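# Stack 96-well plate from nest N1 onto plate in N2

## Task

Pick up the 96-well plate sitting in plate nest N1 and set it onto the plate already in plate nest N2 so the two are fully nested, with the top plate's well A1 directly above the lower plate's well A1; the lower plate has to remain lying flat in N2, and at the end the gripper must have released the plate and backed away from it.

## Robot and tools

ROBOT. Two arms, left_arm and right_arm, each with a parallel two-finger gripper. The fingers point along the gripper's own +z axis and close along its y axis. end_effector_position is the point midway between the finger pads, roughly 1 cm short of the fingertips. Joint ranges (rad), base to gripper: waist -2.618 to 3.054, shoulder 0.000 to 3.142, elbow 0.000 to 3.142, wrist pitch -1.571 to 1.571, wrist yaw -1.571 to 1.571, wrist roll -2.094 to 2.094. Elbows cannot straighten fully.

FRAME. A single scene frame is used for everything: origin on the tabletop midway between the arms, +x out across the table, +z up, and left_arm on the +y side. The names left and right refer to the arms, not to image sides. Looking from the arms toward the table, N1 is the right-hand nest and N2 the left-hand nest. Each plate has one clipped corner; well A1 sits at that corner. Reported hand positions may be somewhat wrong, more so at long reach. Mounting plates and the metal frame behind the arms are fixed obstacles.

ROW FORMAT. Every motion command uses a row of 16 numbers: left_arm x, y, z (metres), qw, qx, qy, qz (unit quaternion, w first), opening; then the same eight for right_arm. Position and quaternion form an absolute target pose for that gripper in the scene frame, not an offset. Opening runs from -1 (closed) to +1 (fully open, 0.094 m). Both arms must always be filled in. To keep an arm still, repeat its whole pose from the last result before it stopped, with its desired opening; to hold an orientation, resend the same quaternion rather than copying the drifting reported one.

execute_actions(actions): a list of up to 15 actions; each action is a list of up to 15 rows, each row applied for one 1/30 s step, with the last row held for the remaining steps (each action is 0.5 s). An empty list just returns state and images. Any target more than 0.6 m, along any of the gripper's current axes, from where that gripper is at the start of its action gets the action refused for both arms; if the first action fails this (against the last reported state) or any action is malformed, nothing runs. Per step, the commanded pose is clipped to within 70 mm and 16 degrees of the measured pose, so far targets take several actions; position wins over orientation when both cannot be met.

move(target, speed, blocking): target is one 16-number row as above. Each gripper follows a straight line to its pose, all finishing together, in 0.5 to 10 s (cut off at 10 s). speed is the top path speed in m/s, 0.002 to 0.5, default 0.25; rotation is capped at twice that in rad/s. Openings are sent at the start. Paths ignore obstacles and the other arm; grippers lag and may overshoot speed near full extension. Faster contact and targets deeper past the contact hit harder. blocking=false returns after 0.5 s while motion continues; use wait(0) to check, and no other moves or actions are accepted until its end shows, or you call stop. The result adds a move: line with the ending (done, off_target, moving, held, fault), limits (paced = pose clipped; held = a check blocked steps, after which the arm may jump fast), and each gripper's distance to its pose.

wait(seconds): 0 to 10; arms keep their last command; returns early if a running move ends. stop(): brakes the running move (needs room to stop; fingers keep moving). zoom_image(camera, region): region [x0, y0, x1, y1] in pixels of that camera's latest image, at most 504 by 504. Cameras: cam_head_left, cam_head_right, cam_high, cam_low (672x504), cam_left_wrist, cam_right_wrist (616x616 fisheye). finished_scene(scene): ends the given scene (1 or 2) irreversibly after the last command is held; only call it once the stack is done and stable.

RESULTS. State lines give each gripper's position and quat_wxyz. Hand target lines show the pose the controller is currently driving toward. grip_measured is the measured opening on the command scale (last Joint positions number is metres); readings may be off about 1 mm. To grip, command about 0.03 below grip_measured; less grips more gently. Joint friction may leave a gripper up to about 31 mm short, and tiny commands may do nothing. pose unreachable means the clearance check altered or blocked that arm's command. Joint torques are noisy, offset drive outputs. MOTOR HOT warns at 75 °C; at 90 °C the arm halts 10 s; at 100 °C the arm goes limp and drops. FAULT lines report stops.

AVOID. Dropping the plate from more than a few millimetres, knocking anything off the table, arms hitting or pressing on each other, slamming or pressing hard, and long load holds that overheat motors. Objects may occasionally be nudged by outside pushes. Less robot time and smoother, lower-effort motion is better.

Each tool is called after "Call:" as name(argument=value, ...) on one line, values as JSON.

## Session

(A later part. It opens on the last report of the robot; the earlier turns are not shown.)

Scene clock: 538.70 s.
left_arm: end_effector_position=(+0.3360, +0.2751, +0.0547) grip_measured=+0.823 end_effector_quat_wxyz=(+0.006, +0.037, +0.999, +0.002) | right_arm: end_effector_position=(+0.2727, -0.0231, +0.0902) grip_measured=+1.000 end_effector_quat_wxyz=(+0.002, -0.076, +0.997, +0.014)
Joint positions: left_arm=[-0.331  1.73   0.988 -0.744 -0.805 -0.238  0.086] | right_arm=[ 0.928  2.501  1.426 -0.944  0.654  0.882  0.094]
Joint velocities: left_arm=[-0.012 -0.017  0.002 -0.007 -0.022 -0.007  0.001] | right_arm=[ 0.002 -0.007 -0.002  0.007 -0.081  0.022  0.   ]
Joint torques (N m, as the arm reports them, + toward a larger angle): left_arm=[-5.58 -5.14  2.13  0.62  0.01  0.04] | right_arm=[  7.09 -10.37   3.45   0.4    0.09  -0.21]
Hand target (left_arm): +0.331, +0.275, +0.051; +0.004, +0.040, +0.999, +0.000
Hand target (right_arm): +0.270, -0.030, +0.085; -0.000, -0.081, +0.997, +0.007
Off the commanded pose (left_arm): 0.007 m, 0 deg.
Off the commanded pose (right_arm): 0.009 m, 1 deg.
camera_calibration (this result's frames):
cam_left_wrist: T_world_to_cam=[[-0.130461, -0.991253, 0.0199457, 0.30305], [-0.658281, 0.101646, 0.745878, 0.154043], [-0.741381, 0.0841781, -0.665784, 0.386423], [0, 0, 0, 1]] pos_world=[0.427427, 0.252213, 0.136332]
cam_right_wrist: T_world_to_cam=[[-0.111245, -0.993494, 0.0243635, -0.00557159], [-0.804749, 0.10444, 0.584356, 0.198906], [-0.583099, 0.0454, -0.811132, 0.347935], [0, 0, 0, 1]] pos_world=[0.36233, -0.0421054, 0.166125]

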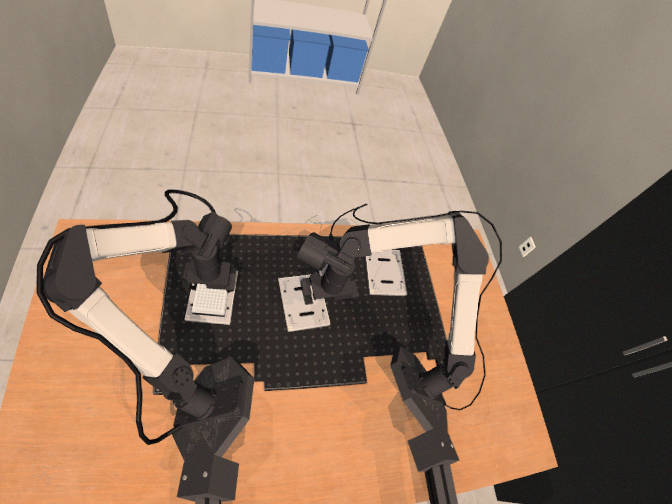

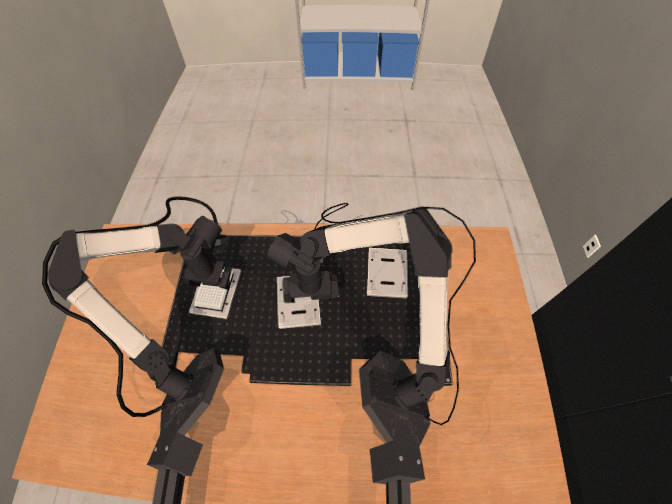

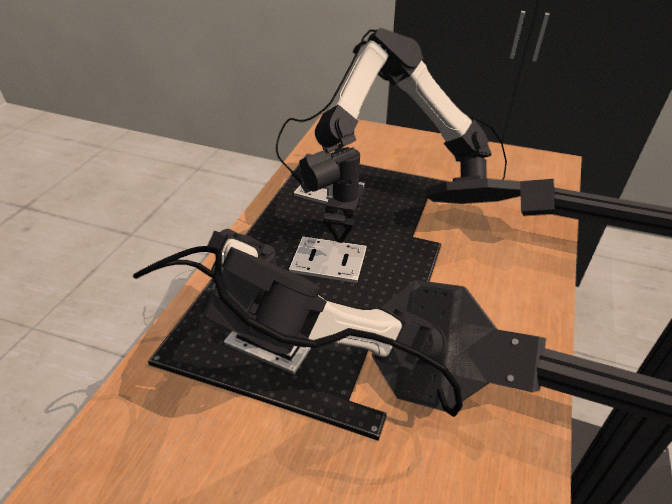

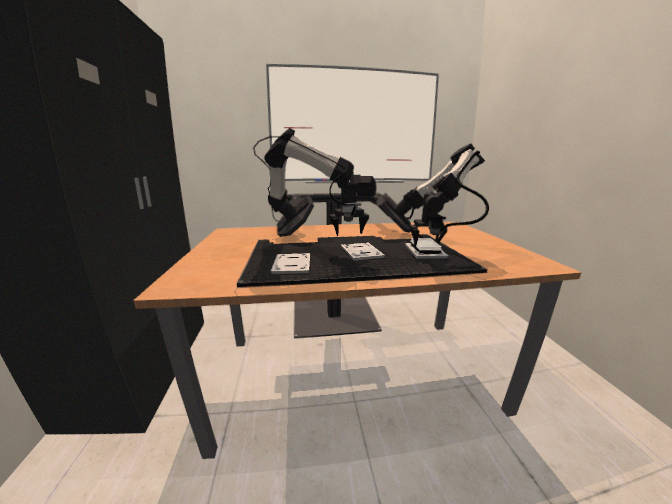

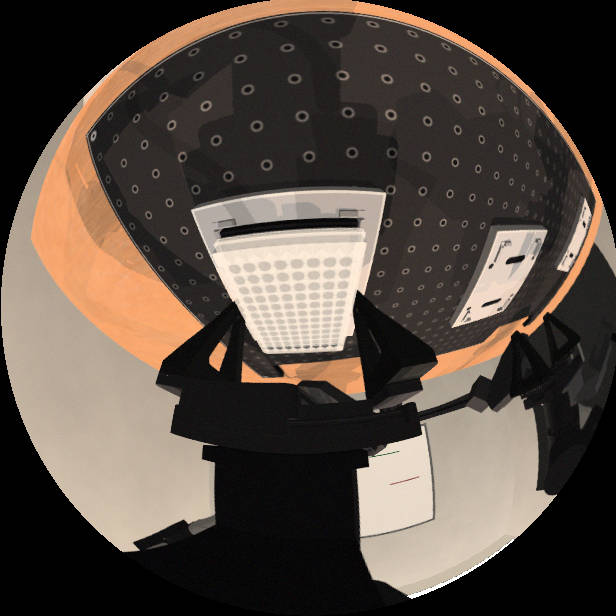

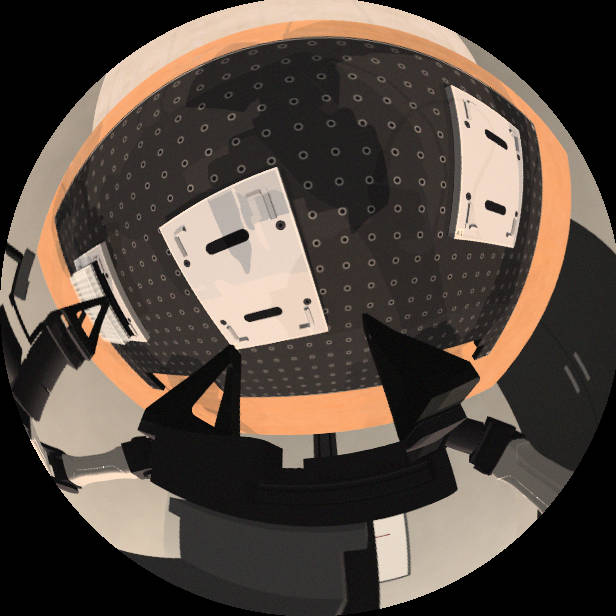

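The arm gave way and the plate stayed put, so it is locked in place.

Call:
execute_actions(actions=[[[0.3305,0.2745,0.051,0.004,0.04,0.999,0,1,0.27,-0.03,0.085,0,-0.081,0.997,0.007,1]]])

Call:
move(target=[0.35,0.29,0.19,0.004,0.04,0.999,0,1,0.27,-0.03,0.085,0,-0.081,0.997,0.007,1], speed=0.08)

Call:
zoom_image(camera="cam_right_wrist", region=[50,235,165,350])

Scene clock: 544.23 s.
left_arm: end_effector_position=(+0.3361, +0.2751, +0.0547) grip_measured=+1.000 end_effector_quat_wxyz=(+0.007, +0.037, +0.999, +0.002) | right_arm: end_effector_position=(+0.2727, -0.0231, +0.0902) grip_measured=+1.000 end_effector_quat_wxyz=(+0.002, -0.076, +0.997, +0.014)
Joint positions: left_arm=[-0.331  1.73   0.988 -0.743 -0.805 -0.238  0.094] | right_arm=[ 0.928  2.501  1.426 -0.944  0.654  0.882  0.094]
Joint velocities: left_arm=[ 0.002 -0.012  0.022 -0.007 -0.051 -0.037  0.   ] | right_arm=[-0.002  0.017 -0.007  0.022 -0.022 -0.022  0.   ]
Joint torques (N m, as the arm reports them, + toward a larger angle): left_arm=[-5.65 -5.15  2.13  0.63  0.    0.05] | right_arm=[  7.08 -10.36   3.45   0.4    0.09  -0.21]
Hand target (left_arm): +0.331, +0.275, +0.051; +0.004, +0.040, +0.999, +0.000
Hand target (right_arm): +0.270, -0.030, +0.085; -0.000, -0.081, +0.997, +0.007
Off the commanded pose (left_arm): 0.007 m, 0 deg.
Off the commanded pose (right_arm): 0.009 m, 1 deg.
camera_calibration (this result's frames):
cam_left_wrist: T_world_to_cam=[[-0.130195, -0.991287, 0.019997, 0.302954], [-0.658497, 0.10153, 0.745703, 0.154205], [-0.741236, 0.083919, -0.665978, 0.38651], [0, 0, 0, 1]] pos_world=[0.427482, 0.252223, 0.136358]
cam_right_wrist: T_world_to_cam=[[-0.111245, -0.993494, 0.0243635, -0.00557159], [-0.804749, 0.10444, 0.584356, 0.198906], [-0.583099, 0.0454, -0.811132, 0.347935], [0, 0, 0, 1]] pos_world=[0.36233, -0.0421054, 0.166125]

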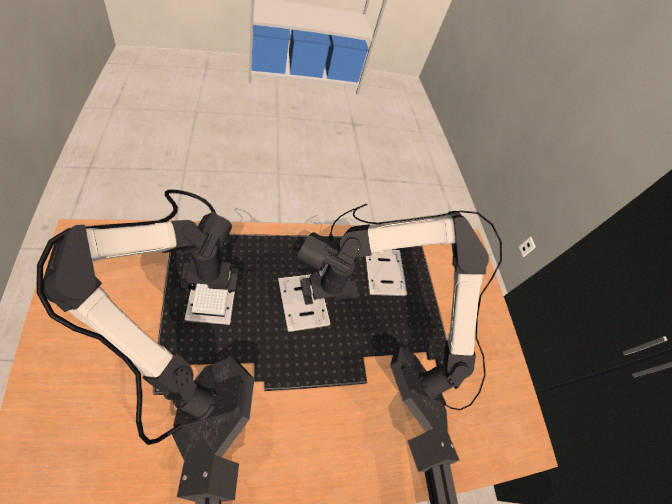

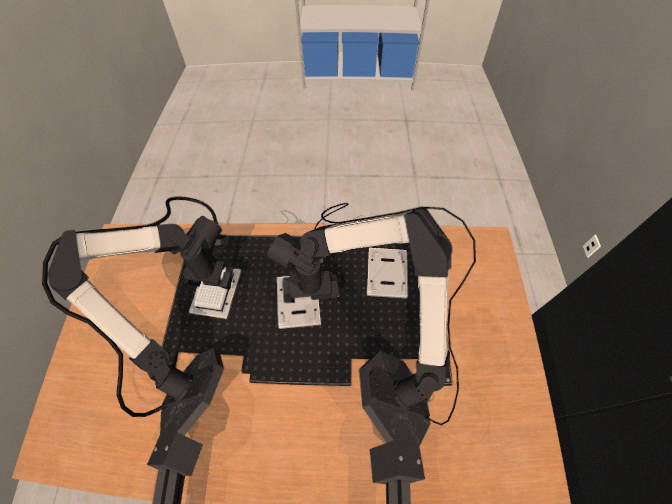

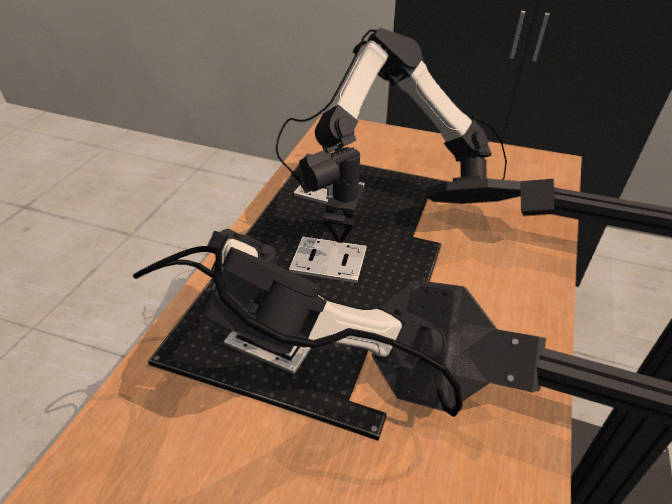

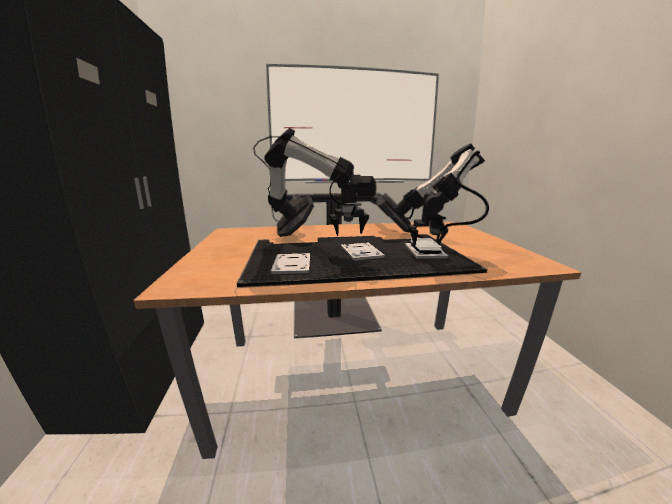

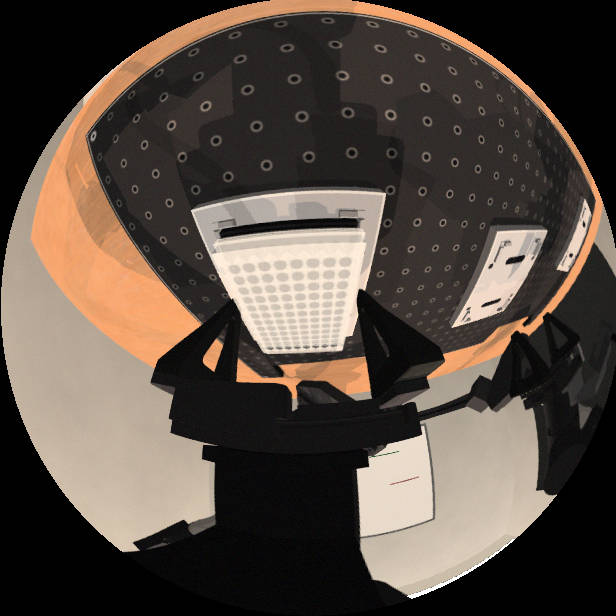

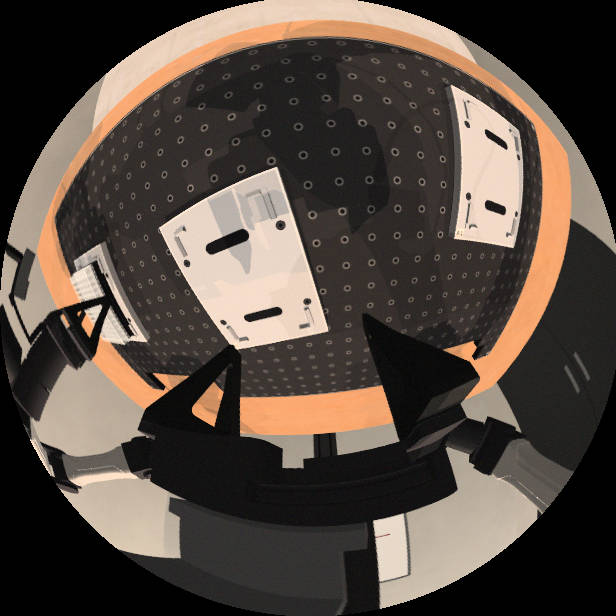

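Scene clock: 546.50 s.
left_arm: end_effector_position=(+0.3477, +0.2926, +0.1878) grip_measured=+1.000 end_effector_quat_wxyz=(+0.011, +0.038, +0.999, -0.003) | right_arm: end_effector_position=(+0.2727, -0.0231, +0.0902) grip_measured=+1.000 end_effector_quat_wxyz=(+0.002, -0.076, +0.997, +0.014)
Joint positions: left_arm=[-0.605  1.714  1.415 -1.45  -0.787 -0.615  0.094] | right_arm=[ 0.928  2.501  1.426 -0.944  0.654  0.882  0.094]
Joint velocities: left_arm=[ 0.007  0.012  0.002 -0.022 -0.066 -0.022  0.   ] | right_arm=[-0.007 -0.002 -0.017  0.022  0.051  0.125  0.   ]
Joint torques (N m, as the arm reports them, + toward a larger angle): left_arm=[-6.68 -2.29  6.42  0.2   0.02 -0.17] | right_arm=[  7.09 -10.37   3.45   0.4    0.09  -0.22]
Hand target (left_arm): +0.348, +0.290, +0.190; +0.006, +0.040, +0.999, -0.005
Hand target (right_arm): +0.270, -0.030, +0.085; -0.000, -0.081, +0.997, +0.007
Off the commanded pose (left_arm): 0.004 m, 1 deg.
Off the commanded pose (right_arm): 0.009 m, 1 deg.
move: done
camera_calibration (this result's frames):
cam_left_wrist: T_world_to_cam=[[-0.13318, -0.990659, 0.0292875, 0.318255], [-0.665058, 0.111239, 0.73846, 0.0616356], [-0.73482, 0.0788703, -0.673661, 0.483026], [0, 0, 0, 1]] pos_world=[0.438314, 0.27033, 0.270559]
cam_right_wrist: T_world_to_cam=[[-0.111245, -0.993494, 0.0243635, -0.00557159], [-0.804749, 0.10444, 0.584356, 0.198906], [-0.583099, 0.0454, -0.811132, 0.347935], [0, 0, 0, 1]] pos_world=[0.36233, -0.0421054, 0.166125]

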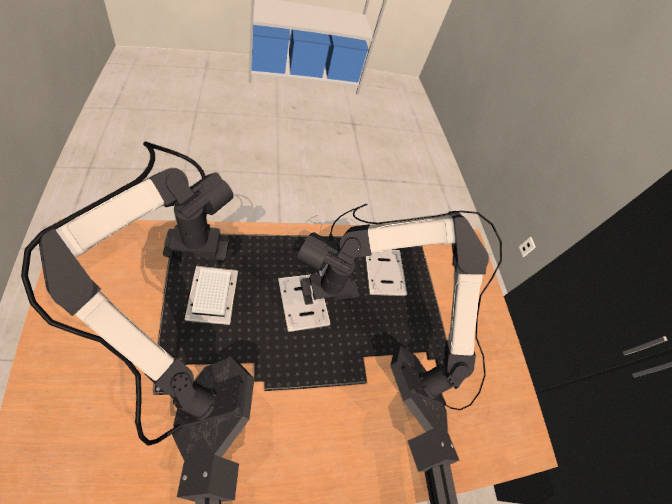

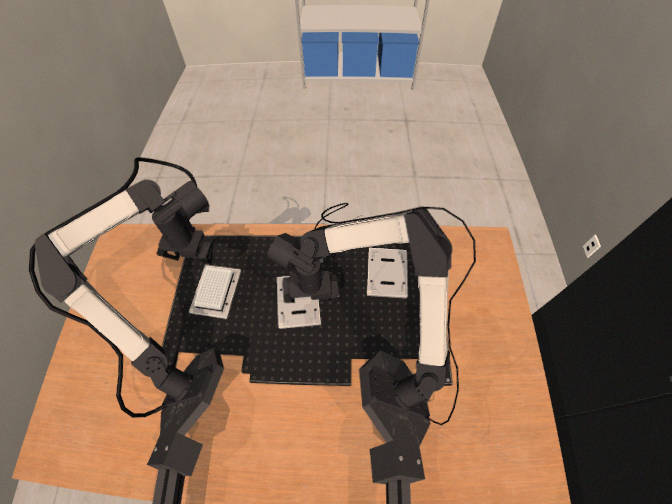

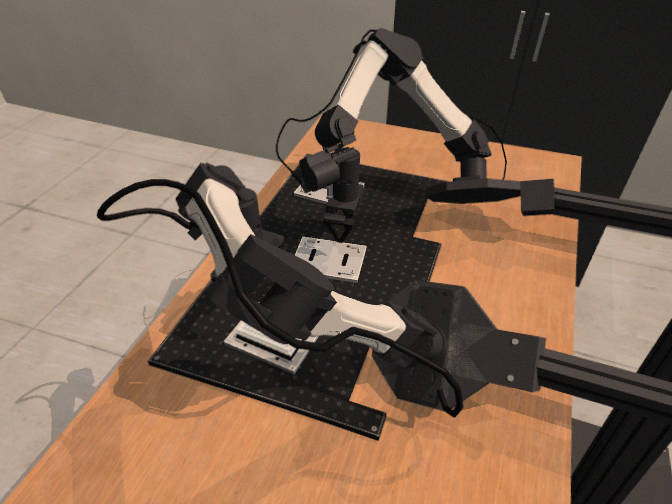

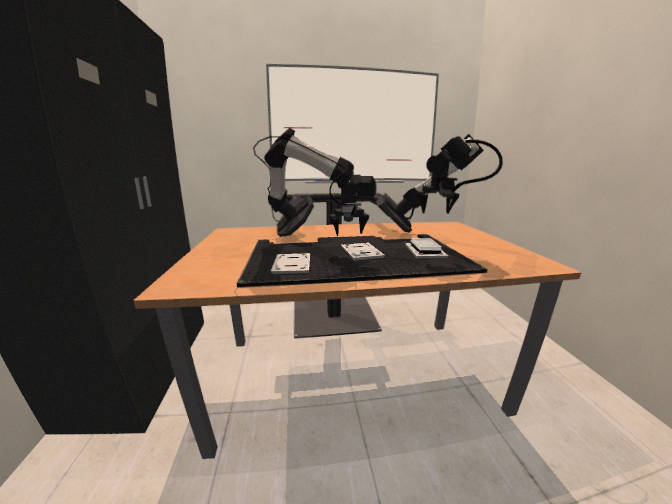

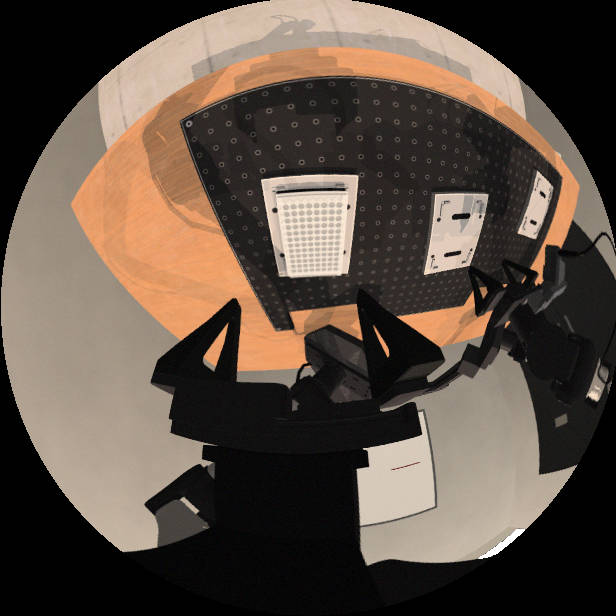

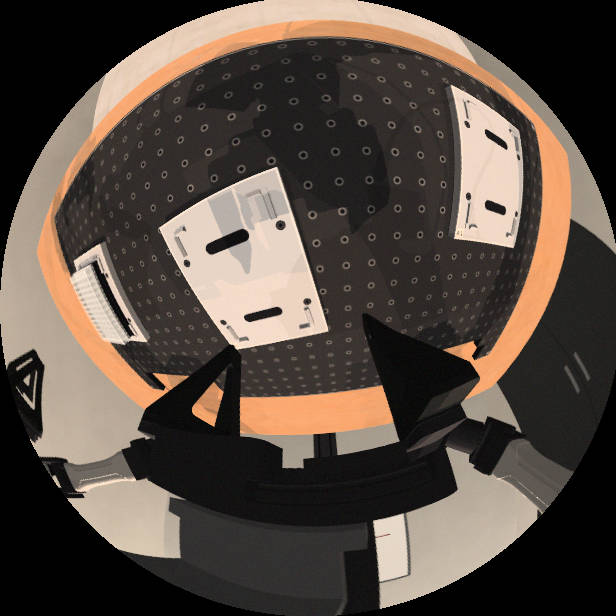

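Region (50, 235, 165, 350) of cam_right_wrist's 616x616 image, scaled by 4.383, with more detail than that image has.

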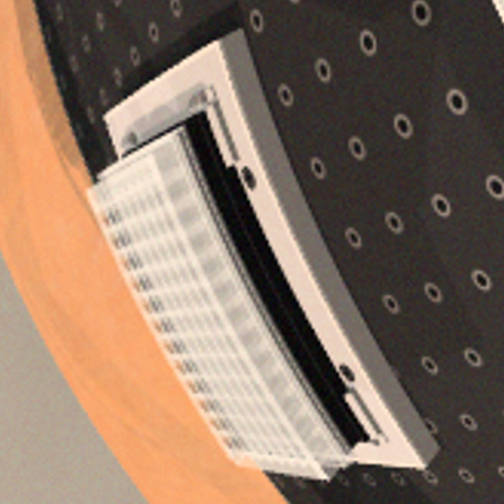

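Call:
finished_scene(scene=2)

The scene is finished: the task was done.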